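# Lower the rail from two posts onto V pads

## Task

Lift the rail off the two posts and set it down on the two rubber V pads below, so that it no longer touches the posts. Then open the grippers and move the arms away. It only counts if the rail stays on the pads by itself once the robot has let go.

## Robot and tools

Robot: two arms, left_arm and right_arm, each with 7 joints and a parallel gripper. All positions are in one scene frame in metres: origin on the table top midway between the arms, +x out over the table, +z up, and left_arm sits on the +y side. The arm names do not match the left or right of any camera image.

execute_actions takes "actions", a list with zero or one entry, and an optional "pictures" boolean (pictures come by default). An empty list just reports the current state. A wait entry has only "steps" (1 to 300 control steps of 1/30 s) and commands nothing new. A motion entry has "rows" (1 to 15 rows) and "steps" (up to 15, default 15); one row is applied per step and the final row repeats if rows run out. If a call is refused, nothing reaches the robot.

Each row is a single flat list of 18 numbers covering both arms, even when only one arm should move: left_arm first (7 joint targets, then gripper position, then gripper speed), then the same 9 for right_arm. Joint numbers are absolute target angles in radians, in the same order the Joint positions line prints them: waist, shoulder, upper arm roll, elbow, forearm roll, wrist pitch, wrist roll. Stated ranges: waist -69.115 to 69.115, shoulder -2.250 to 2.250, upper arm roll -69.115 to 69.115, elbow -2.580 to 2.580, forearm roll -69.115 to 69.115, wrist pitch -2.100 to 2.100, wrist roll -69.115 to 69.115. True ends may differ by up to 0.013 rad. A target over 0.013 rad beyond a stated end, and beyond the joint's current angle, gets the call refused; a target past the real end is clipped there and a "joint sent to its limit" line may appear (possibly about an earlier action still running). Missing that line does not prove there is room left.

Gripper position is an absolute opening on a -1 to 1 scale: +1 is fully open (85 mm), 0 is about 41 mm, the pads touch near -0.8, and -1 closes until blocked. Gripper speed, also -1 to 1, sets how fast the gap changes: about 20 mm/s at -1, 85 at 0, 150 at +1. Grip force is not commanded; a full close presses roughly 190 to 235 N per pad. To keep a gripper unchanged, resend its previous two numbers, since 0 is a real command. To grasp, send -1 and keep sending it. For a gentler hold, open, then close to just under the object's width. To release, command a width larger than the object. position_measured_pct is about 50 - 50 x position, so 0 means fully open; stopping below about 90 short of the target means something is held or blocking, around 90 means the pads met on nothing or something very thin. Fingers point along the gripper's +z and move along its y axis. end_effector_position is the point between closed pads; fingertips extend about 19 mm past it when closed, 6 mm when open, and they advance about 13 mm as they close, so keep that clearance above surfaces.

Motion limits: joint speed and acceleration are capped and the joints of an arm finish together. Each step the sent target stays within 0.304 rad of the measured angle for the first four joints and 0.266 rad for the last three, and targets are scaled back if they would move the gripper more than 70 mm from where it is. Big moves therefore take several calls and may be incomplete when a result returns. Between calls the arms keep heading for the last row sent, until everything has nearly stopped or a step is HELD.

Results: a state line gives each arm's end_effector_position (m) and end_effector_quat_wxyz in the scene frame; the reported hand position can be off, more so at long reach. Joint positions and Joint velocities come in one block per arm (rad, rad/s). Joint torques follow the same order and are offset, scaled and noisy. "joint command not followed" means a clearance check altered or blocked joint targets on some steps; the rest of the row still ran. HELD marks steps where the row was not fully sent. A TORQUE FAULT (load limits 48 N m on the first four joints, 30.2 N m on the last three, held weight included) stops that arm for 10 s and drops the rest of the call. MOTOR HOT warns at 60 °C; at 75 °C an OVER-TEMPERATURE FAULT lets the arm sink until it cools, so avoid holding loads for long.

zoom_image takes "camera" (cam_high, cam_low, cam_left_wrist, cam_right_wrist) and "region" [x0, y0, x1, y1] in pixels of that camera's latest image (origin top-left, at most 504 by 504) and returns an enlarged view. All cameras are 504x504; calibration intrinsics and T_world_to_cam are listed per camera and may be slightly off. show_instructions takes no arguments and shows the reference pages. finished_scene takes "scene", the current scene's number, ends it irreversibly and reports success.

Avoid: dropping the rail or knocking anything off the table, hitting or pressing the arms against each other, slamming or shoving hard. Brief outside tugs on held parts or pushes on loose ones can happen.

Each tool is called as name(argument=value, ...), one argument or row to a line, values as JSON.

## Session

execute_actions(
  actions=[],
)

Scene clock: 0.00 s of 4200.00 s.
left_arm: end_effector_position=(+0.2900, +0.3133, +0.1731) position_measured_pct=0.0 end_effector_quat_wxyz=(-0.259, +0.698, +0.657, -0.120) | right_arm: end_effector_position=(+0.1550, -0.4729, +0.3376) position_measured_pct=0.0 end_effector_quat_wxyz=(-0.228, +0.576, +0.598, +0.509)
Joint positions: left_arm=[ 0.031  0.68   0.363  1.556 -0.311  1.536  0.272] | right_arm=[ 1.66   0.487  0.083  1.782 -0.413  2.008  1.655]
Joint velocities: left_arm=[-0.    -0.001  0.002  0.    -0.001  0.001 -0.001] | right_arm=[ 0.    -0.001  0.     0.001  0.001  0.001  0.001]
Joint torques (N m, as the joint torque sensors report them, + toward a larger angle): no reading
camera_calibration (this result's frames):
cam_left_wrist: T_world_to_cam=[[0.843598, 0.00874833, -0.536904, -0.148411], [-0.0925878, -0.982522, -0.161486, 0.417471], [-0.528933, 0.18594, -0.828044, 0.38223], [0, 0, 0, 1]] pos_world=[0.366026, 0.340401, 0.304236]
cam_right_wrist: T_world_to_cam=[[0.914548, -0.229526, 0.333046, -0.37063], [0.194136, -0.473266, -0.859262, 0.0823211], [0.354842, 0.850492, -0.388265, 0.627036], [0, 0, 0, 1]] pos_world=[0.100479, -0.579399, 0.437629]

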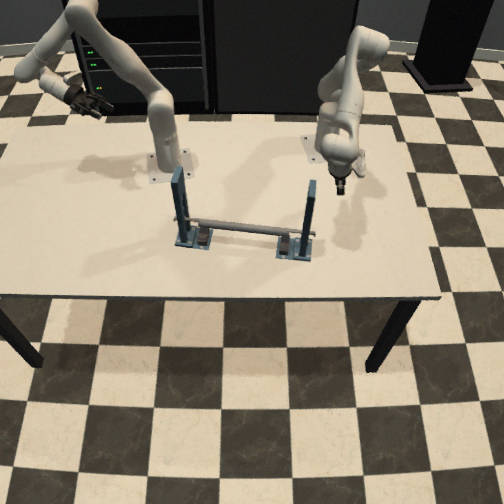

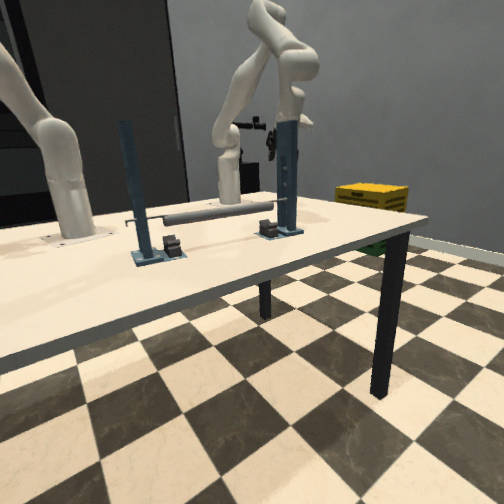

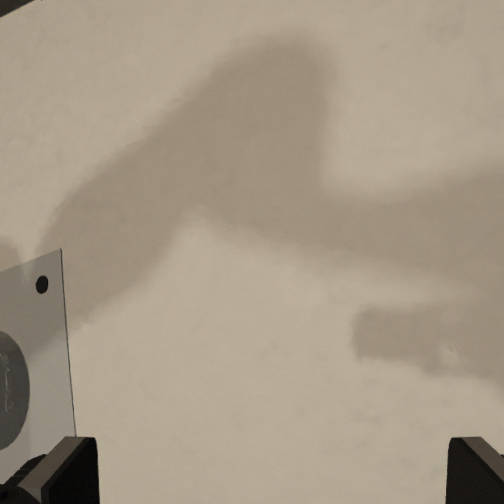

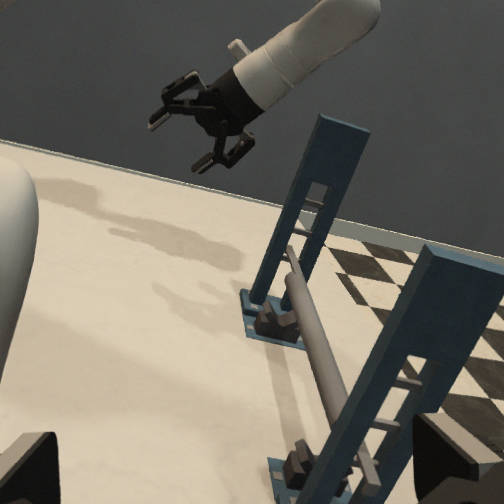

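zoom_image(
  camera="cam_low",
  region=[100,110,320,280],
)

zoom_image(
  camera="cam_high",
  region=[155,155,335,275],
)

zoom_image(
  camera="cam_right_wrist",
  region=[220,100,504,504],
)

Region (100, 110, 320, 280) of cam_low's 504x504 image, scaled by 2.291, with more detail than that image has; it fills the top 389 rows of this view, and the rest is white.

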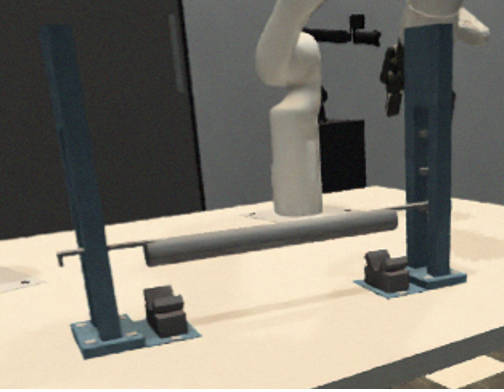

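Region (155, 155, 335, 275) of cam_high's 504x504 image, scaled by 2.800, with more detail than that image has.

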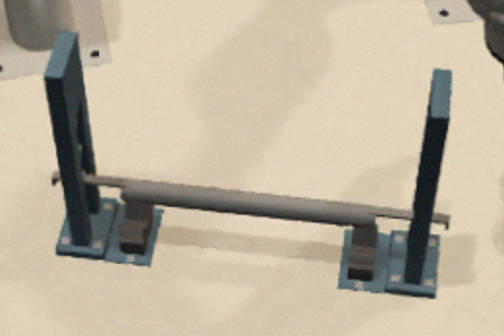

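Region (220, 100, 504, 504) of cam_right_wrist's 504x504 image, scaled by 1.248; it fills the left 354 columns of this view, and the rest is white.

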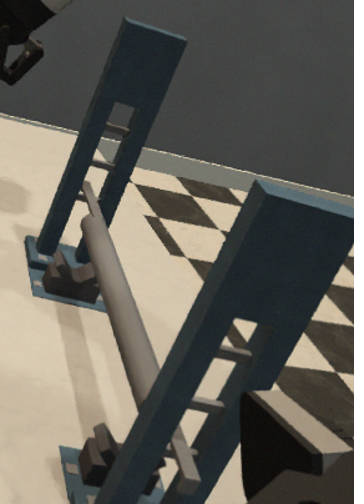

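execute_actions(
  actions=[
    {"rows":[[0.71,0.4,0,1.6,0,1.14,0.376,0.3,0,1.66,0.487,0.083,1.782,-0.413,2.008,1.655,1,0]],"steps":15},
  ],
  pictures=false,
)

execute_actions(
  actions=[
    {"steps":20},
  ],
  pictures=false,
)

Scene clock: 50.20 s of 4200.00 s.
left_arm: end_effector_position=(+0.3372, +0.1798, +0.2098) position_measured_pct=33.7 end_effector_quat_wxyz=(-0.075, +0.706, +0.704, -0.020) | right_arm: end_effector_position=(+0.1550, -0.4728, +0.3376) position_measured_pct=0.0 end_effector_quat_wxyz=(-0.228, +0.576, +0.598, +0.509)
Joint positions: left_arm=[ 0.414  0.461  0.081  1.59  -0.07   1.246  0.354] | right_arm=[ 1.66   0.487  0.083  1.782 -0.413  2.008  1.655]
Joint velocities: left_arm=[ 0.956 -0.234 -0.336  0.036  0.286 -0.436  0.09 ] | right_arm=[ 0.    -0.001 -0.     0.001  0.001  0.002 -0.   ]
Joint torques (N m, as the joint torque sensors report them, + toward a larger angle): left_arm=[  0.65 -16.76   0.38  -6.94   0.26   0.34  -0.12] | right_arm=[ -0.5  -13.34   0.09  -4.42  -0.5    3.16  -0.18]
Steps of this call (steps 1 to 90: nothing new was sent; then 46.70 s passed at rest; steps 91 to 105: all 15 steps of this action). Readings (joint positions | what the end effector reports):
91: left_arm=[0.033 0.679 0.362 1.556 -0.310 1.535 0.272] | right_arm=[1.660 0.487 0.083 1.782 -0.413 2.008 1.655] | left_arm position_measured_pct=0.0 | right_arm position_measured_pct=0.0
92: left_arm=[0.040 0.673 0.356 1.557 -0.306 1.530 0.274] | right_arm=[1.660 0.487 0.083 1.782 -0.413 2.008 1.655] | left_arm position_measured_pct=0.4 | right_arm position_measured_pct=0.0
94: left_arm=[0.071 0.645 0.329 1.562 -0.283 1.507 0.283] | right_arm=[1.660 0.487 0.083 1.782 -0.413 2.008 1.655] | left_arm position_measured_pct=4.8 | right_arm position_measured_pct=0.0
98: left_arm=[0.191 0.551 0.217 1.576 -0.184 1.406 0.318] | right_arm=[1.660 0.487 0.083 1.782 -0.413 2.008 1.655] | left_arm position_measured_pct=15.9 | right_arm position_measured_pct=0.0
105: the state above

Scene clock: 50.87 s of 4200.00 s.
left_arm: end_effector_position=(+0.3136, +0.0650, +0.2302) position_measured_pct=34.9 end_effector_quat_wxyz=(+0.001, +0.765, +0.643, +0.000) | right_arm: end_effector_position=(+0.1550, -0.4728, +0.3376) position_measured_pct=0.0 end_effector_quat_wxyz=(-0.228, +0.576, +0.598, +0.509)
Joint positions: left_arm=[0.709 0.4   0.    1.6   0.    1.14  0.376] | right_arm=[ 1.66   0.487  0.083  1.782 -0.413  2.008  1.655]
Joint velocities: left_arm=[ 0.009 -0.002 -0.     0.    -0.     0.002  0.001] | right_arm=[ 0.    -0.001  0.001 -0.    -0.    -0.001 -0.   ]
Joint torques (N m, as the joint torque sensors report them, + toward a larger angle): left_arm=[  0.34 -16.41  -0.3   -8.64   0.37  -0.28   0.18] | right_arm=[ -0.42 -13.23  -0.05  -4.65  -0.48   2.98  -0.39]
Steps of this call (steps 1 to 20: the robot went on to your last target). Readings (joint positions | what the end effector reports):
1: left_arm=[0.446 0.454 0.071 1.591 -0.061 1.232 0.357] | right_arm=[1.660 0.487 0.083 1.782 -0.413 2.008 1.655] | left_arm position_measured_pct=34.5 | right_arm position_measured_pct=0.0
2: left_arm=[0.478 0.447 0.062 1.592 -0.053 1.220 0.360] | right_arm=[1.660 0.487 0.083 1.782 -0.413 2.008 1.655] | left_arm position_measured_pct=34.5 | right_arm position_measured_pct=0.0
4: left_arm=[0.541 0.434 0.045 1.594 -0.038 1.198 0.364] | right_arm=[1.660 0.487 0.083 1.782 -0.413 2.008 1.655] | left_arm position_measured_pct=34.9 | right_arm position_measured_pct=0.0
8: left_arm=[0.654 0.411 0.015 1.598 -0.011 1.158 0.372] | right_arm=[1.660 0.487 0.083 1.782 -0.413 2.008 1.655] | left_arm position_measured_pct=34.9 | right_arm position_measured_pct=0.0
20: the state above

execute_actions(
  actions=[
    {"rows":[[0.713,0.8196,0,0.9446,0,1.3774,0.376,0.3,0,1.66,0.487,0.083,1.782,-0.413,2.008,1.655,1,0]],"steps":15},
  ],
  pictures=false,
)

execute_actions(
  actions=[
    {"steps":20},
  ],
)

Scene clock: 54.70 s of 4200.00 s.
left_arm: end_effector_position=(+0.3909, +0.0155, +0.1759) position_measured_pct=34.9 end_effector_quat_wxyz=(-0.061, +0.765, +0.641, -0.020) | right_arm: end_effector_position=(+0.1550, -0.4728, +0.3376) position_measured_pct=0.0 end_effector_quat_wxyz=(-0.228, +0.576, +0.598, +0.509)
Joint positions: left_arm=[ 0.713  0.751 -0.     1.171  0.     1.35   0.376] | right_arm=[ 1.66   0.487  0.083  1.782 -0.413  2.008  1.655]
Joint velocities: left_arm=[ 0.003  0.406 -0.001 -1.091  0.     0.173  0.   ] | right_arm=[-0.     0.002  0.     0.001  0.     0.     0.   ]
Joint torques (N m, as the joint torque sensors report them, + toward a larger angle): left_arm=[  0.24 -26.17  -0.08  -9.2    0.3    0.32   0.03] | right_arm=[ -0.33 -13.48  -0.02  -4.67  -0.59   2.77  -0.37]
Steps of this call (steps 1 to 15: the robot went on to your last target; steps 16 to 90: nothing new was sent; then 0.33 s passed at rest; steps 91 to 105: all 15 steps of this action). Readings (joint positions | what the end effector reports):
91: left_arm=[0.710 0.401 0.000 1.599 -0.000 1.141 0.376] | right_arm=[1.660 0.487 0.083 1.782 -0.413 2.008 1.655] | left_arm position_measured_pct=34.9 | right_arm position_measured_pct=0.0
92: left_arm=[0.710 0.408 0.000 1.593 -0.000 1.145 0.376] | right_arm=[1.660 0.487 0.083 1.782 -0.413 2.008 1.655] | left_arm position_measured_pct=34.9 | right_arm position_measured_pct=0.0
94: left_arm=[0.711 0.438 0.000 1.565 -0.000 1.166 0.376] | right_arm=[1.660 0.487 0.083 1.782 -0.413 2.008 1.655] | left_arm position_measured_pct=34.9 | right_arm position_measured_pct=0.0
98: left_arm=[0.712 0.563 0.000 1.443 -0.000 1.255 0.376] | right_arm=[1.660 0.487 0.083 1.782 -0.413 2.008 1.655] | left_arm position_measured_pct=34.9 | right_arm position_measured_pct=0.0
105: the state above

Scene clock: 55.37 s of 4200.00 s.
left_arm: end_effector_position=(+0.4537, -0.0236, +0.2004) position_measured_pct=34.9 end_effector_quat_wxyz=(+0.000, +0.767, +0.642, +0.000) | right_arm: end_effector_position=(+0.1550, -0.4728, +0.3376) position_measured_pct=0.0 end_effector_quat_wxyz=(-0.228, +0.576, +0.598, +0.509)
Joint positions: left_arm=[ 0.713  0.819 -0.     0.945  0.     1.377  0.376] | right_arm=[ 1.66   0.487  0.083  1.782 -0.413  2.008  1.655]
Joint velocities: left_arm=[ 0.001  0.002 -0.    -0.     0.001 -0.001 -0.   ] | right_arm=[-0.     0.     0.001  0.     0.    -0.002 -0.001]
Joint torques (N m, as the joint torque sensors report them, + toward a larger angle): left_arm=[  0.08 -24.87   0.07  -9.23   0.38  -0.13   0.16] | right_arm=[ -0.26 -13.66  -0.15  -4.31  -0.52   2.95  -0.37]
Steps of this call (steps 1 to 20: the robot went on to your last target). Readings (joint positions | what the end effector reports):
1: left_arm=[0.713 0.763 -0.000 1.134 0.000 1.355 0.376] | right_arm=[1.660 0.487 0.083 1.782 -0.413 2.008 1.655] | left_arm position_measured_pct=34.9 | right_arm position_measured_pct=0.0
2: left_arm=[0.713 0.774 -0.000 1.099 0.000 1.360 0.376] | right_arm=[1.660 0.487 0.083 1.782 -0.413 2.008 1.655] | left_arm position_measured_pct=34.9 | right_arm position_measured_pct=0.0
4: left_arm=[0.713 0.792 -0.000 1.033 0.000 1.367 0.376] | right_arm=[1.660 0.487 0.083 1.782 -0.413 2.008 1.655] | left_arm position_measured_pct=34.9 | right_arm position_measured_pct=0.0
8: left_arm=[0.713 0.813 -0.000 0.956 -0.000 1.376 0.376] | right_arm=[1.660 0.487 0.083 1.782 -0.413 2.008 1.655] | left_arm position_measured_pct=34.9 | right_arm position_measured_pct=0.0
20: the state above
camera_calibration (this result's frames):
cam_left_wrist: T_world_to_cam=[[0.985369, -0.169015, -0.0219465, -0.440664], [-0.168623, -0.985504, 0.0186363, 0.104378], [-0.0247782, -0.014663, -0.999585, 0.354969], [0, 0, 0, 1]] pos_world=[0.460613, 0.033591, 0.343206]
cam_right_wrist: T_world_to_cam=[[0.914708, -0.229343, 0.332734, -0.370499], [0.194129, -0.472767, -0.859538, 0.0827048], [0.354434, 0.850819, -0.387921, 0.62702], [0, 0, 0, 1]] pos_world=[0.100606, -0.579352, 0.4376]

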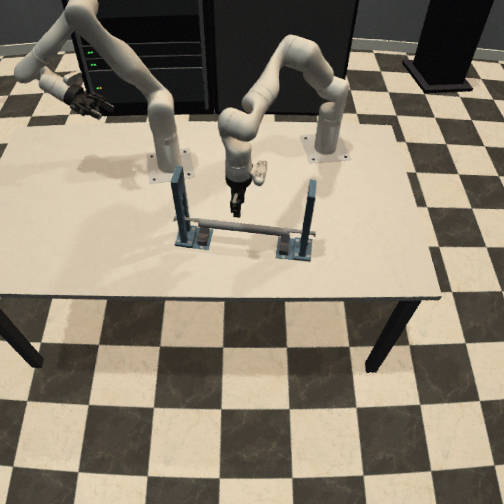

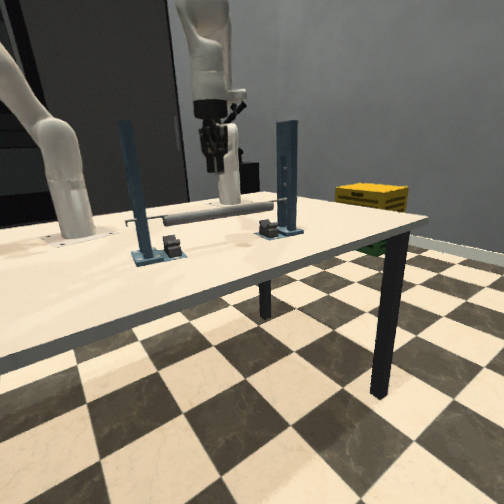

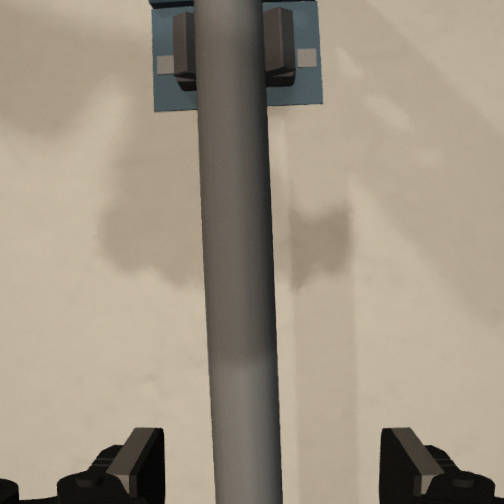

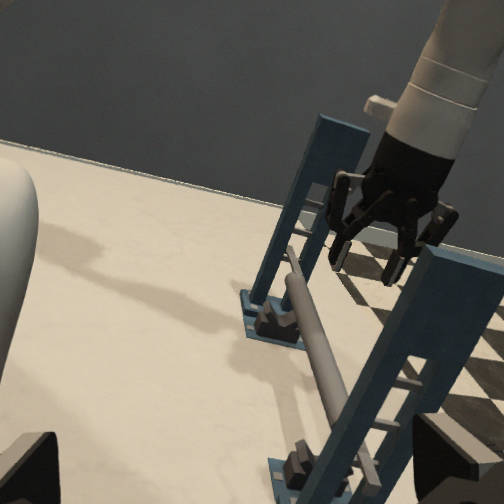

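execute_actions(
  actions=[
    {"rows":[[0.7184,0.8582,0,1.1335,0,1.1499,0.419,0.3,0,1.66,0.487,0.083,1.782,-0.413,2.008,1.655,1,0]],"steps":15},
  ],
  pictures=false,
)

execute_actions(
  actions=[
    {"steps":10},
  ],
)

Scene clock: 70.77 s of 4200.00 s.
left_arm: end_effector_position=(+0.4428, -0.0206, +0.1198) position_measured_pct=34.9 end_effector_quat_wxyz=(-0.000, +0.755, +0.656, -0.000) | right_arm: end_effector_position=(+0.1550, -0.4728, +0.3376) position_measured_pct=0.0 end_effector_quat_wxyz=(-0.228, +0.576, +0.598, +0.509)
Joint positions: left_arm=[0.718 0.859 0.    1.133 0.    1.15  0.419] | right_arm=[ 1.66   0.487  0.083  1.782 -0.413  2.008  1.655]
Joint velocities: left_arm=[ 0.001 -0.007 -0.     0.006  0.001 -0.007  0.   ] | right_arm=[-0.    -0.002  0.     0.001  0.001 -0.001 -0.   ]
Joint torques (N m, as the joint torque sensors report them, + toward a larger angle): left_arm=[  0.39 -24.95   0.03  -8.39   0.51  -0.16   0.19] | right_arm=[ -0.14 -13.55   0.09  -4.71  -0.54   3.    -0.21]
Steps of this call (steps 1 to 15: the robot went on to your last target; steps 16 to 90: nothing new was sent; then 11.90 s passed at rest; steps 91 to 105: all 15 steps of this action). Readings (joint positions | what the end effector reports):
91: left_arm=[0.713 0.820 -0.000 0.946 -0.000 1.376 0.376] | right_arm=[1.660 0.487 0.083 1.782 -0.413 2.008 1.655] | left_arm position_measured_pct=34.9 | right_arm position_measured_pct=0.0
92: left_arm=[0.713 0.820 -0.000 0.951 -0.000 1.370 0.377] | right_arm=[1.660 0.487 0.083 1.782 -0.413 2.008 1.655] | left_arm position_measured_pct=34.9 | right_arm position_measured_pct=0.0
94: left_arm=[0.714 0.825 -0.000 0.978 -0.000 1.338 0.383] | right_arm=[1.660 0.487 0.083 1.782 -0.413 2.008 1.655] | left_arm position_measured_pct=34.9 | right_arm position_measured_pct=0.0
98: left_arm=[0.717 0.847 0.000 1.081 0.000 1.213 0.407] | right_arm=[1.660 0.487 0.083 1.782 -0.413 2.008 1.655] | left_arm position_measured_pct=34.9 | right_arm position_measured_pct=0.0
105: the state above

Scene clock: 71.10 s of 4200.00 s.
left_arm: end_effector_position=(+0.4427, -0.0206, +0.1201) position_measured_pct=34.9 end_effector_quat_wxyz=(-0.000, +0.755, +0.656, -0.000) | right_arm: end_effector_position=(+0.1550, -0.4728, +0.3376) position_measured_pct=0.0 end_effector_quat_wxyz=(-0.228, +0.576, +0.598, +0.509)
Joint positions: left_arm=[0.718 0.858 0.    1.133 0.    1.15  0.419] | right_arm=[ 1.66   0.487  0.083  1.782 -0.413  2.008  1.655]
Joint velocities: left_arm=[-0.    -0.001 -0.     0.    -0.     0.001 -0.   ] | right_arm=[-0.     0.001 -0.001 -0.001 -0.002  0.002  0.   ]
Joint torques (N m, as the joint torque sensors report them, + toward a larger angle): left_arm=[  0.54 -24.62  -0.04  -8.61   0.47  -0.18   0.29] | right_arm=[ -0.46 -13.14  -0.16  -4.55  -0.38   3.07  -0.24]
Steps of this call (steps 1 to 10: the robot went on to your last target). Readings (joint positions | what the end effector reports):
1: left_arm=[0.718 0.859 -0.000 1.133 -0.000 1.150 0.419] | right_arm=[1.660 0.487 0.083 1.782 -0.413 2.008 1.655] | left_arm position_measured_pct=34.9 | right_arm position_measured_pct=0.0
2: left_arm=[0.718 0.859 0.000 1.133 -0.000 1.150 0.419] | right_arm=[1.660 0.487 0.083 1.782 -0.413 2.008 1.655] | left_arm position_measured_pct=34.9 | right_arm position_measured_pct=0.0
4: left_arm=[0.718 0.858 0.000 1.133 0.000 1.150 0.419] | right_arm=[1.660 0.487 0.083 1.782 -0.413 2.008 1.655] | left_arm position_measured_pct=34.9 | right_arm position_measured_pct=0.0
8: left_arm=[0.718 0.858 0.000 1.133 0.000 1.150 0.419] | right_arm=[1.660 0.487 0.083 1.782 -0.413 2.008 1.655] | left_arm position_measured_pct=34.9 | right_arm position_measured_pct=0.0
10: the state above
camera_calibration (this result's frames):
cam_left_wrist: T_world_to_cam=[[0.991022, -0.131857, -0.022106, -0.432839], [-0.131459, -0.991148, 0.018571, 0.0903427], [-0.0243591, -0.0154983, -0.999583, 0.274349], [0, 0, 0, 1]] pos_world=[0.447512, 0.0367222, 0.262988]
cam_right_wrist: T_world_to_cam=[[0.914708, -0.229343, 0.332734, -0.3705], [0.194129, -0.472767, -0.859538, 0.0827047], [0.354434, 0.850819, -0.387921, 0.627019], [0, 0, 0, 1]] pos_world=[0.100606, -0.579352, 0.4376]

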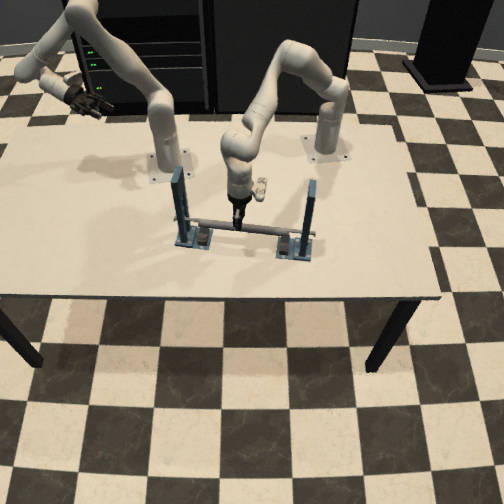

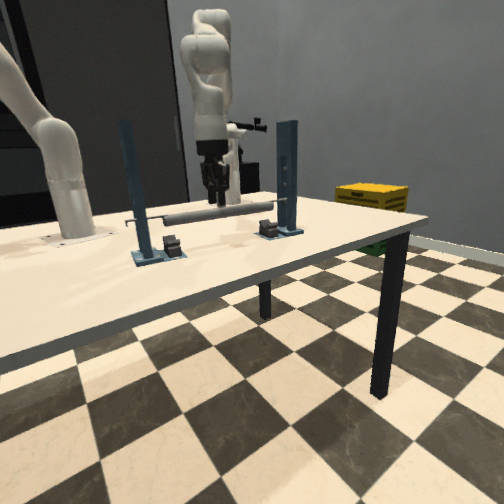

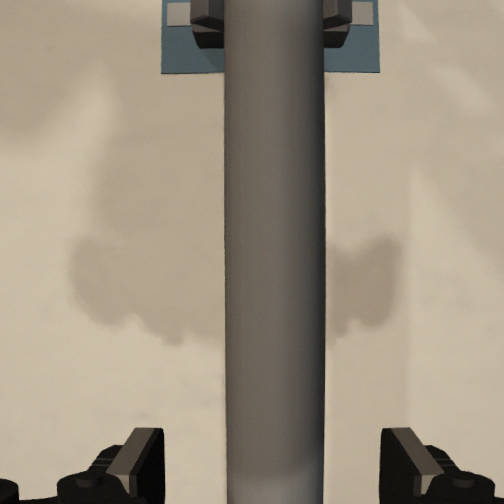

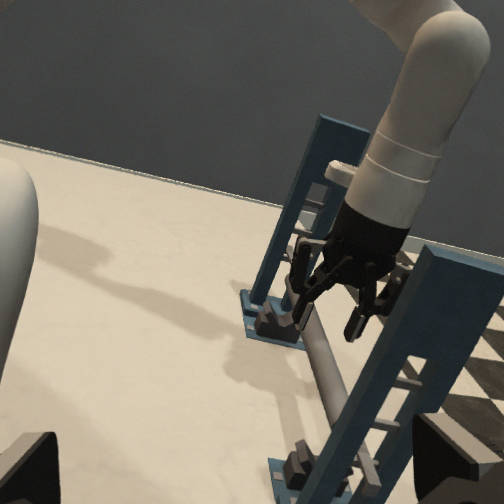

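zoom_image(
  camera="cam_high",
  region=[165,170,325,270],
)

zoom_image(
  camera="cam_low",
  region=[110,170,310,280],
)

Region (165, 170, 325, 270) of cam_high's 504x504 image, scaled by 3.150, with more detail than that image has; it fills the top 315 rows of this view, and the rest is white.

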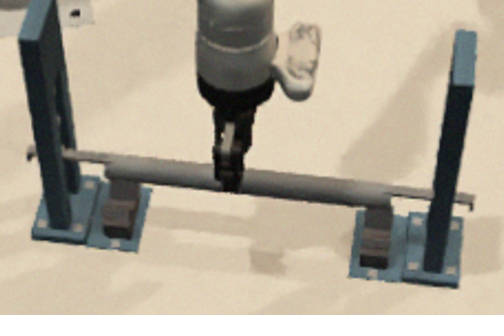

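Region (110, 170, 310, 280) of cam_low's 504x504 image, scaled by 2.520, with more detail than that image has; it fills the top 277 rows of this view, and the rest is white.

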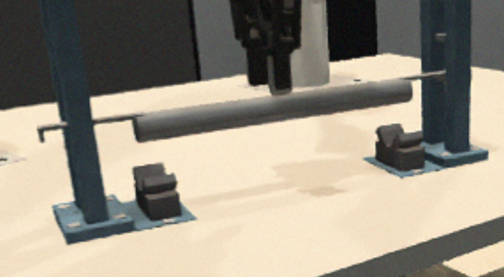

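execute_actions(
  actions=[
    {"rows":[[0.7016,0.9002,0,1.2037,0,1.0377,0.4026,0.3,0,1.66,0.487,0.083,1.782,-0.413,2.008,1.655,1,0]],"steps":15},
  ],
)

Scene clock: 87.07 s of 4200.00 s.
left_arm: end_effector_position=(+0.4442, -0.0097, +0.0753) position_measured_pct=34.9 end_effector_quat_wxyz=(+0.000, +0.754, +0.656, +0.000) | right_arm: end_effector_position=(+0.1550, -0.4728, +0.3376) position_measured_pct=0.0 end_effector_quat_wxyz=(-0.228, +0.576, +0.598, +0.509)
Joint positions: left_arm=[0.702 0.9   0.    1.204 0.    1.038 0.403] | right_arm=[ 1.66   0.487  0.083  1.782 -0.413  2.008  1.655]
Joint velocities: left_arm=[-0.001  0.    -0.001  0.    -0.     0.001 -0.   ] | right_arm=[-0.    -0.001  0.    -0.001 -0.    -0.002 -0.   ]
Joint torques (N m, as the joint torque sensors report them, + toward a larger angle): left_arm=[  0.37 -24.1   -0.01  -8.45   0.38  -0.22   0.26] | right_arm=[ -0.18 -13.58   0.04  -4.68  -0.3    3.04  -0.39]
Steps of this call (steps 1 to 15: the robot went on to your last target; steps 16 to 90: nothing new was sent; then 12.47 s passed at rest; steps 91 to 105: all 15 steps of this action). Readings (joint positions | what the end effector reports):
91: left_arm=[0.718 0.859 0.000 1.134 0.000 1.148 0.419] | right_arm=[1.660 0.487 0.083 1.782 -0.413 2.008 1.655] | left_arm position_measured_pct=34.9 | right_arm position_measured_pct=0.0
92: left_arm=[0.717 0.862 0.001 1.139 0.000 1.140 0.418] | right_arm=[1.660 0.487 0.083 1.782 -0.413 2.008 1.655] | left_arm position_measured_pct=34.9 | right_arm position_measured_pct=0.0
94: left_arm=[0.710 0.877 0.001 1.165 0.000 1.098 0.412] | right_arm=[1.660 0.487 0.083 1.782 -0.413 2.008 1.655] | left_arm position_measured_pct=34.9 | right_arm position_measured_pct=0.0
98: left_arm=[0.702 0.900 -0.001 1.203 -0.000 1.040 0.403] | right_arm=[1.660 0.487 0.083 1.782 -0.413 2.008 1.655] | left_arm position_measured_pct=34.9 | right_arm position_measured_pct=0.0
105: the state above
camera_calibration (this result's frames):
cam_left_wrist: T_world_to_cam=[[0.991061, -0.131579, -0.0220301, -0.433831], [-0.131182, -0.991184, 0.0186064, 0.102057], [-0.0242841, -0.0155501, -0.999584, 0.229663], [0, 0, 0, 1]] pos_world=[0.448918, 0.0476453, 0.218111]
cam_right_wrist: T_world_to_cam=[[0.914708, -0.229343, 0.332733, -0.370499], [0.194129, -0.472767, -0.859538, 0.0827049], [0.354434, 0.850819, -0.387921, 0.627019], [0, 0, 0, 1]] pos_world=[0.100606, -0.579352, 0.4376]

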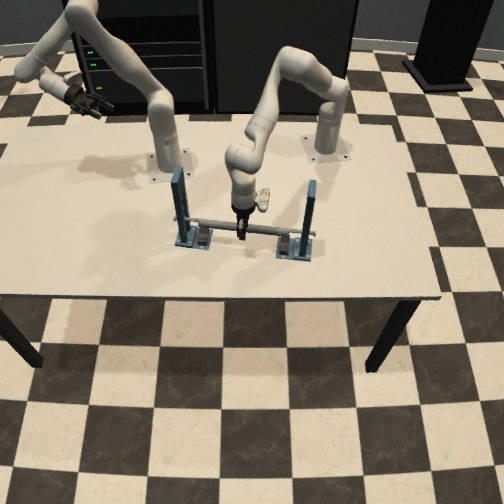

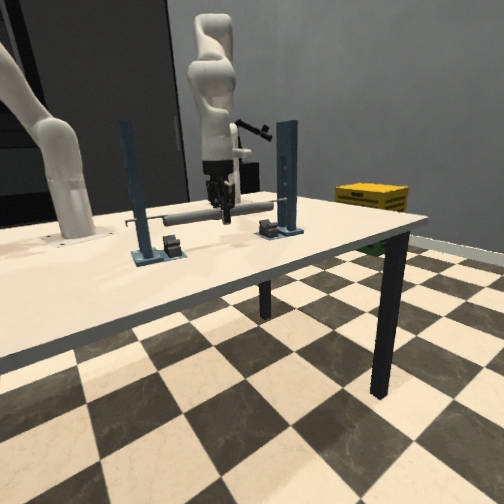

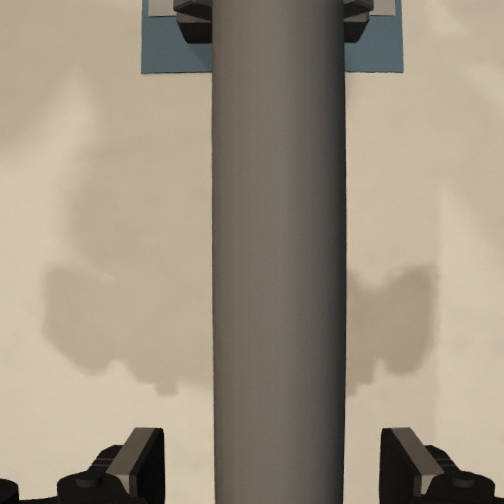

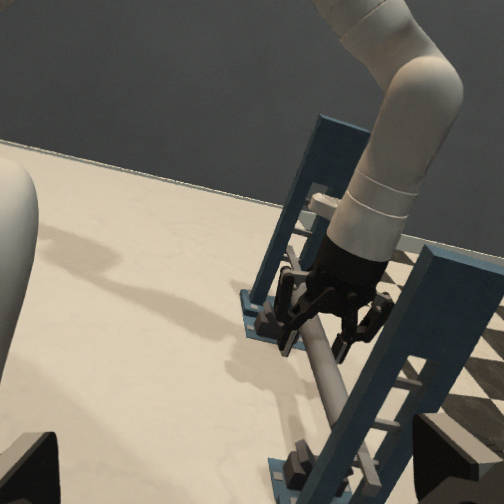

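execute_actions(
  actions=[
    {"rows":[[0.7016,0.9002,0,1.2037,0,1.0377,0.4026,-1,0.3,1.66,0.487,0.083,1.782,-0.413,2.008,1.655,1,0]],"steps":15},
  ],
)

zoom_image(
  camera="cam_high",
  region=[165,170,325,270],
)

Scene clock: 90.27 s of 4200.00 s.
left_arm: end_effector_position=(+0.4445, -0.0097, +0.0756) position_measured_pct=65.1 end_effector_quat_wxyz=(+0.000, +0.754, +0.656, +0.000) | right_arm: end_effector_position=(+0.1550, -0.4728, +0.3376) position_measured_pct=0.0 end_effector_quat_wxyz=(-0.228, +0.576, +0.598, +0.509)
Joint positions: left_arm=[ 0.701  0.9   -0.     1.203 -0.     1.038  0.403] | right_arm=[ 1.66   0.487  0.083  1.782 -0.413  2.008  1.655]
Joint velocities: left_arm=[ 0.002  0.     0.001  0.    -0.    -0.001 -0.001] | right_arm=[-0.    -0.002 -0.     0.003 -0.    -0.001  0.   ]
Joint torques (N m, as the joint torque sensors report them, + toward a larger angle): left_arm=[  0.49 -24.15   0.01  -7.81   0.35  -0.01   0.22] | right_arm=[ -0.32 -13.4   -0.33  -4.66  -0.51   2.73  -0.48]
Steps of this call (steps 1 to 15: the robot went on to your last target; steps 16 to 81: nothing new was sent; steps 82 to 96: all 15 steps of this action). Readings (joint positions | what the end effector reports):
82: left_arm=[0.702 0.900 0.000 1.204 0.000 1.038 0.403] | right_arm=[1.660 0.487 0.083 1.782 -0.413 2.008 1.655] | left_arm position_measured_pct=34.9 | right_arm position_measured_pct=0.0
83: left_arm=[0.702 0.900 0.000 1.204 0.000 1.038 0.403] | right_arm=[1.660 0.487 0.083 1.782 -0.413 2.008 1.655] | left_arm position_measured_pct=35.7 | right_arm position_measured_pct=0.0
85: left_arm=[0.702 0.900 0.000 1.204 0.000 1.038 0.403] | right_arm=[1.660 0.487 0.083 1.782 -0.413 2.008 1.655] | left_arm position_measured_pct=40.5 | right_arm position_measured_pct=0.0
89: left_arm=[0.702 0.900 -0.000 1.204 0.000 1.038 0.403] | right_arm=[1.660 0.487 0.083 1.782 -0.413 2.008 1.655] | left_arm position_measured_pct=54.8 | right_arm position_measured_pct=0.0
96: the state above
camera_calibration (this result's frames):
cam_left_wrist: T_world_to_cam=[[0.991122, -0.131241, -0.0212716, -0.434208], [-0.130851, -0.991224, 0.0188053, 0.101986], [-0.023553, -0.015855, -0.999597, 0.229693], [0, 0, 0, 1]] pos_world=[0.449108, 0.0477469, 0.218446]
cam_right_wrist: T_world_to_cam=[[0.914708, -0.229343, 0.332734, -0.3705], [0.194129, -0.472767, -0.859538, 0.0827048], [0.354434, 0.850819, -0.387921, 0.627019], [0, 0, 0, 1]] pos_world=[0.100606, -0.579352, 0.4376]

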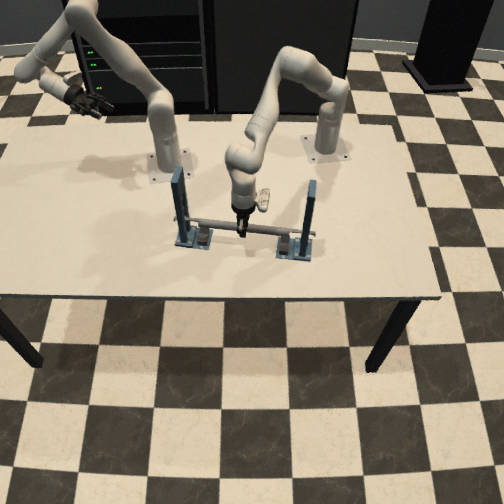

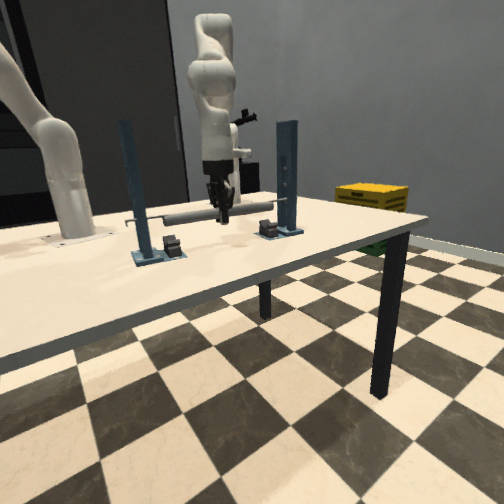

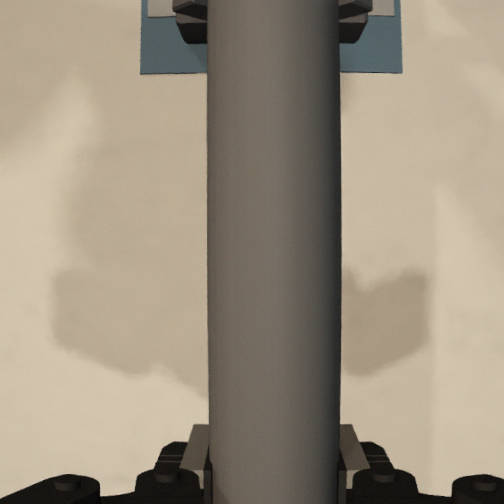

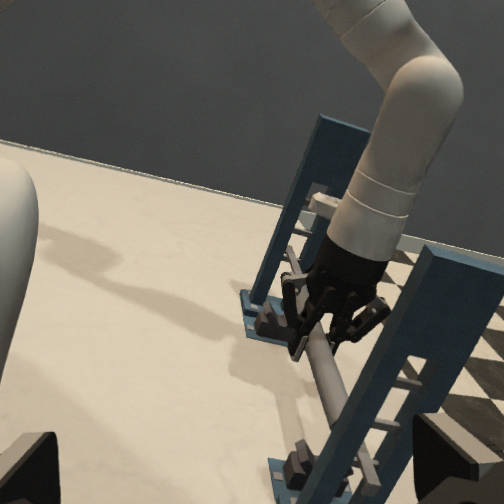

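Region (165, 170, 325, 270) of cam_high's 504x504 image, scaled by 3.150, with more detail than that image has; it fills the top 315 rows of this view, and the rest is white.

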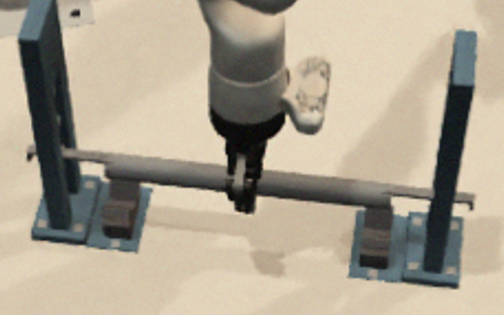

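execute_actions(
  actions=[
    {"rows":[[0.7016,0.8777,0,1.1875,0,1.0764,0.4026,-1,0.3,1.66,0.487,0.083,1.782,-0.413,2.008,1.655,1,0]],"steps":12},
  ],
)

Scene clock: 103.80 s of 4200.00 s.
left_arm: end_effector_position=(+0.4442, -0.0096, +0.0930) position_measured_pct=65.1 end_effector_quat_wxyz=(-0.000, +0.754, +0.656, -0.000) | right_arm: end_effector_position=(+0.1550, -0.4728, +0.3376) position_measured_pct=0.0 end_effector_quat_wxyz=(-0.228, +0.576, +0.598, +0.509)
Joint positions: left_arm=[ 0.702  0.878  0.     1.187 -0.     1.076  0.403] | right_arm=[ 1.66   0.487  0.083  1.782 -0.413  2.008  1.655]
Joint velocities: left_arm=[ 0.001 -0.003  0.    -0.    -0.001 -0.001  0.   ] | right_arm=[-0.    -0.    -0.    -0.     0.    -0.001  0.   ]
Joint torques (N m, as the joint torque sensors report them, + toward a larger angle): left_arm=[  0.18 -27.6    0.23  -9.45   0.47  -0.19   0.03] | right_arm=[ -0.58 -13.45   0.19  -4.72  -0.52   3.04  -0.38]
Steps of this call (steps 1 to 15: the robot went on to your last target; steps 16 to 90: nothing new was sent; then 10.13 s passed at rest; steps 91 to 102: all 12 steps of this action). Readings (joint positions | what the end effector reports):
91: left_arm=[0.701 0.899 -0.000 1.203 -0.000 1.039 0.403] | right_arm=[1.660 0.487 0.083 1.782 -0.413 2.008 1.655] | left_arm position_measured_pct=65.1 | right_arm position_measured_pct=0.0
92: left_arm=[0.701 0.894 -0.000 1.201 0.000 1.048 0.403] | right_arm=[1.660 0.487 0.083 1.782 -0.413 2.008 1.655] | left_arm position_measured_pct=65.1 | right_arm position_measured_pct=0.0
94: left_arm=[0.702 0.884 -0.000 1.192 -0.000 1.069 0.403] | right_arm=[1.660 0.487 0.083 1.782 -0.413 2.008 1.655] | left_arm position_measured_pct=65.1 | right_arm position_measured_pct=0.0
98: left_arm=[0.702 0.879 0.000 1.188 0.000 1.076 0.403] | right_arm=[1.660 0.487 0.083 1.782 -0.413 2.008 1.655] | left_arm position_measured_pct=65.1 | right_arm position_measured_pct=0.0
102: the state above
camera_calibration (this result's frames):
cam_left_wrist: T_world_to_cam=[[0.99107, -0.131463, -0.0223024, -0.433416], [-0.131065, -0.991201, 0.0184859, 0.101763], [-0.0245364, -0.0153978, -0.99958, 0.247503], [0, 0, 0, 1]] pos_world=[0.448956, 0.0477006, 0.235852]
cam_right_wrist: T_world_to_cam=[[0.914708, -0.229343, 0.332734, -0.3705], [0.194129, -0.472767, -0.859538, 0.0827048], [0.354434, 0.850819, -0.387921, 0.627019], [0, 0, 0, 1]] pos_world=[0.100606, -0.579352, 0.4376]

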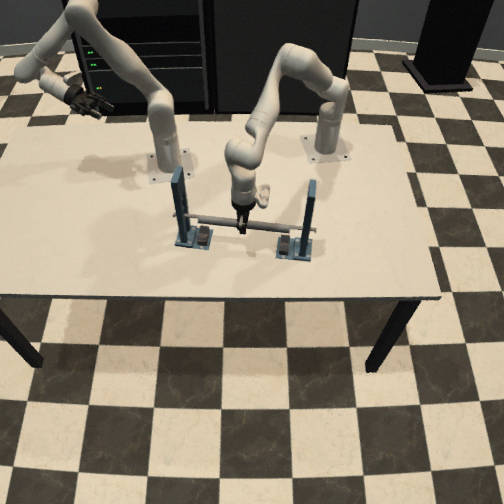

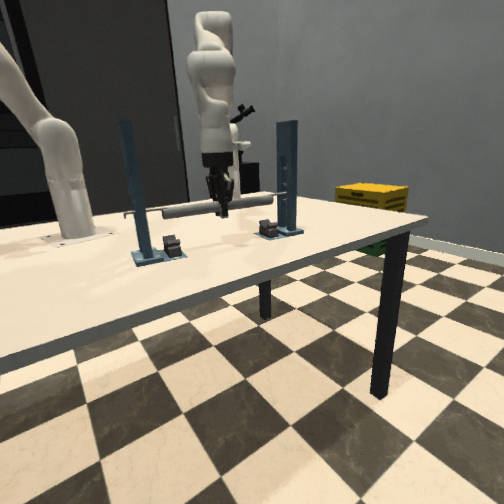

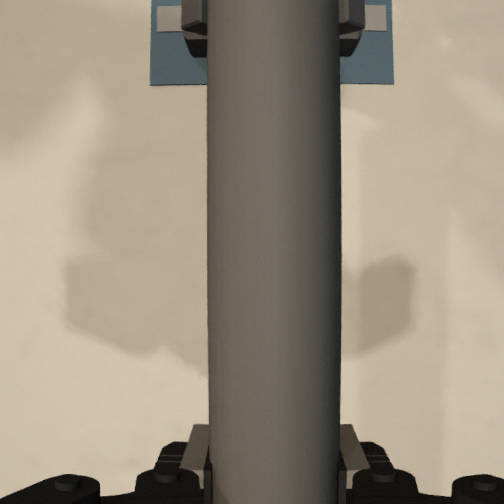

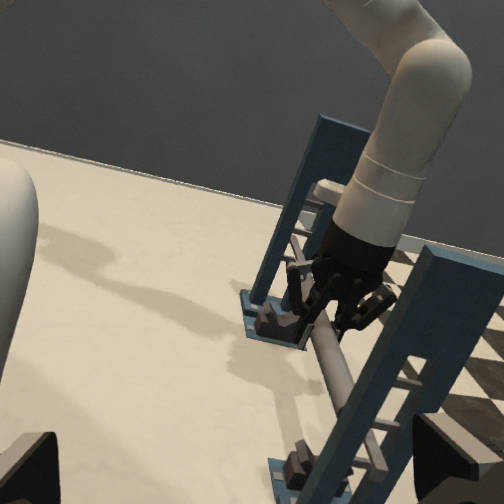

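zoom_image(
  camera="cam_low",
  region=[110,150,310,280],
)

Region (110, 150, 310, 280) of cam_low's 504x504 image, scaled by 2.520, with more detail than that image has; it fills the top 328 rows of this view, and the rest is white.

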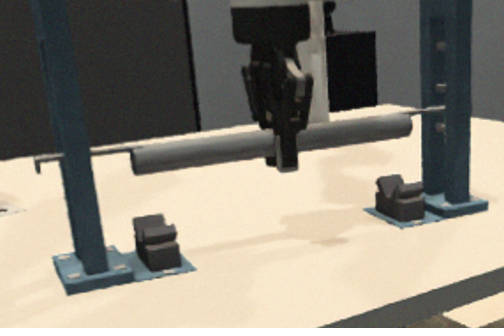

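execute_actions(
  actions=[
    {"rows":[[0.695,0.8745,0,1.194,0,1.0727,0.396,-1,0.3,1.66,0.487,0.083,1.782,-0.413,2.008,1.655,1,0],[0.689,0.8713,0,1.201,0,1.069,0.390,-1,0.3,1.66,0.487,0.083,1.782,-0.413,2.008,1.655,1,0],[0.683,0.868,0,1.208,0,1.0653,0.384,-1,0.3,1.66,0.487,0.083,1.782,-0.413,2.008,1.655,1,0],[0.677,0.865,0,1.215,0,1.0616,0.378,-1,0.3,1.66,0.487,0.083,1.782,-0.413,2.008,1.655,1,0],[0.670,0.862,0,1.222,0,1.058,0.371,-1,0.3,1.66,0.487,0.083,1.782,-0.413,2.008,1.655,1,0],[0.664,0.8586,0,1.229,0,1.0543,0.365,-1,0.3,1.66,0.487,0.083,1.782,-0.413,2.008,1.655,1,0],[0.658,0.8554,0,1.236,0,1.0506,0.359,-1,0.3,1.66,0.487,0.083,1.782,-0.413,2.008,1.655,1,0],[0.652,0.8522,0,1.243,0,1.047,0.353,-1,0.3,1.66,0.487,0.083,1.782,-0.413,2.008,1.655,1,0],[0.645,0.849,0,1.250,0,1.0432,0.346,-1,0.3,1.66,0.487,0.083,1.782,-0.413,2.008,1.655,1,0],[0.6391,0.8459,0,1.2562,0,1.0395,0.3401,-1,0.3,1.66,0.487,0.083,1.782,-0.413,2.008,1.655,1,0]],"steps":15},
  ],
)

zoom_image(
  camera="cam_high",
  region=[165,170,345,270],
)

zoom_image(
  camera="cam_right_wrist",
  region=[250,330,450,504],
)

Scene clock: 119.93 s of 4200.00 s.
left_arm: end_effector_position=(+0.4511, +0.0289, +0.0927) position_measured_pct=65.1 end_effector_quat_wxyz=(-0.001, +0.755, +0.656, +0.000) | right_arm: end_effector_position=(+0.1550, -0.4728, +0.3376) position_measured_pct=0.0 end_effector_quat_wxyz=(-0.228, +0.576, +0.598, +0.509)
Joint positions: left_arm=[ 0.64   0.847 -0.001  1.255 -0.     1.04   0.341] | right_arm=[ 1.66   0.487  0.083  1.782 -0.413  2.008  1.655]
Joint velocities: left_arm=[-0.013 -0.008  0.016  0.015  0.007 -0.008 -0.009] | right_arm=[-0.    -0.001  0.001 -0.001  0.    -0.002  0.001]
Joint torques (N m, as the joint torque sensors report them, + toward a larger angle): left_arm=[  0.95 -27.07   0.05  -9.37   0.6   -0.31   0.14] | right_arm=[ -0.07 -13.38  -0.06  -4.35  -0.62   2.93  -0.42]
Steps of this call (steps 1 to 15: the robot went on to your last target; steps 16 to 90: nothing new was sent; then 12.63 s passed at rest; steps 91 to 105: all 15 steps of this action). Readings (joint positions | what the end effector reports):
91: left_arm=[0.700 0.877 0.000 1.188 0.000 1.076 0.402] | right_arm=[1.660 0.487 0.083 1.782 -0.413 2.008 1.655] | left_arm position_measured_pct=65.1 | right_arm position_measured_pct=0.0
92: left_arm=[0.698 0.875 0.001 1.191 0.001 1.074 0.399] | right_arm=[1.660 0.487 0.083 1.782 -0.413 2.008 1.655] | left_arm position_measured_pct=65.1 | right_arm position_measured_pct=0.0
94: left_arm=[0.689 0.871 0.001 1.201 0.000 1.069 0.391] | right_arm=[1.660 0.487 0.083 1.782 -0.413 2.008 1.655] | left_arm position_measured_pct=65.1 | right_arm position_measured_pct=0.0
98: left_arm=[0.666 0.859 0.000 1.226 -0.000 1.056 0.368] | right_arm=[1.660 0.487 0.083 1.782 -0.413 2.008 1.655] | left_arm position_measured_pct=65.1 | right_arm position_measured_pct=0.0
105: the state above
camera_calibration (this result's frames):
cam_left_wrist: T_world_to_cam=[[0.991024, -0.13178, -0.0224621, -0.435157], [-0.131408, -0.991177, 0.0173157, 0.141113], [-0.0245458, -0.0142086, -0.999598, 0.247961], [0, 0, 0, 1]] pos_world=[0.455881, 0.0860466, 0.235643]
cam_right_wrist: T_world_to_cam=[[0.914708, -0.229343, 0.332733, -0.3705], [0.194129, -0.472767, -0.859538, 0.0827049], [0.354434, 0.850819, -0.387921, 0.627019], [0, 0, 0, 1]] pos_world=[0.100606, -0.579352, 0.4376]

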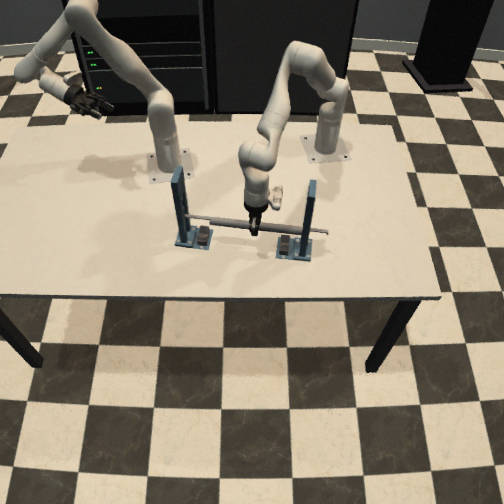

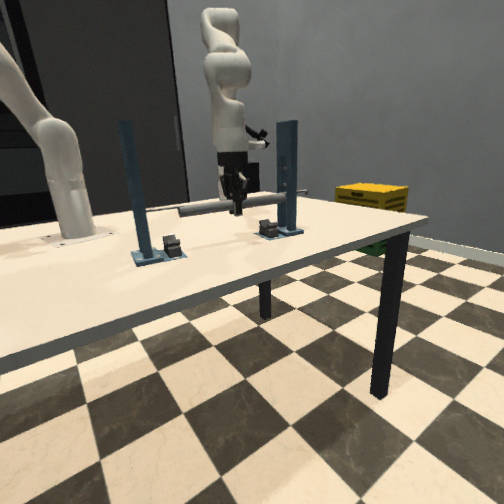

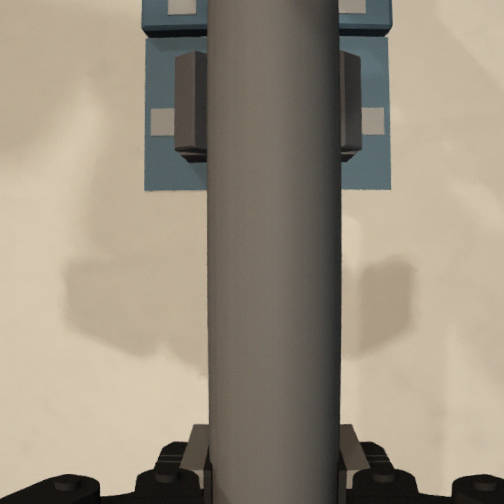

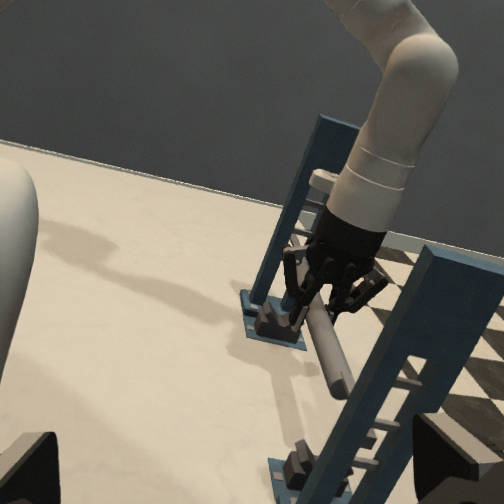

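Region (165, 170, 345, 270) of cam_high's 504x504 image, scaled by 2.800, with more detail than that image has.

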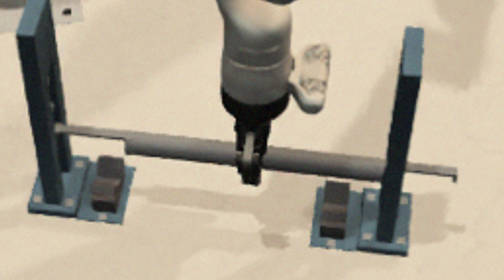

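Region (250, 330, 450, 504) of cam_right_wrist's 504x504 image, scaled by 2.520; it fills the top 438 rows of this view, and the rest is white.

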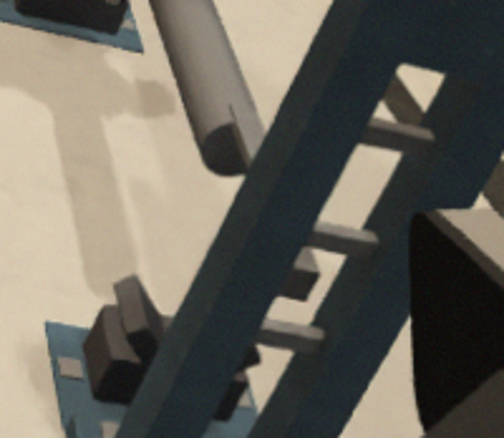

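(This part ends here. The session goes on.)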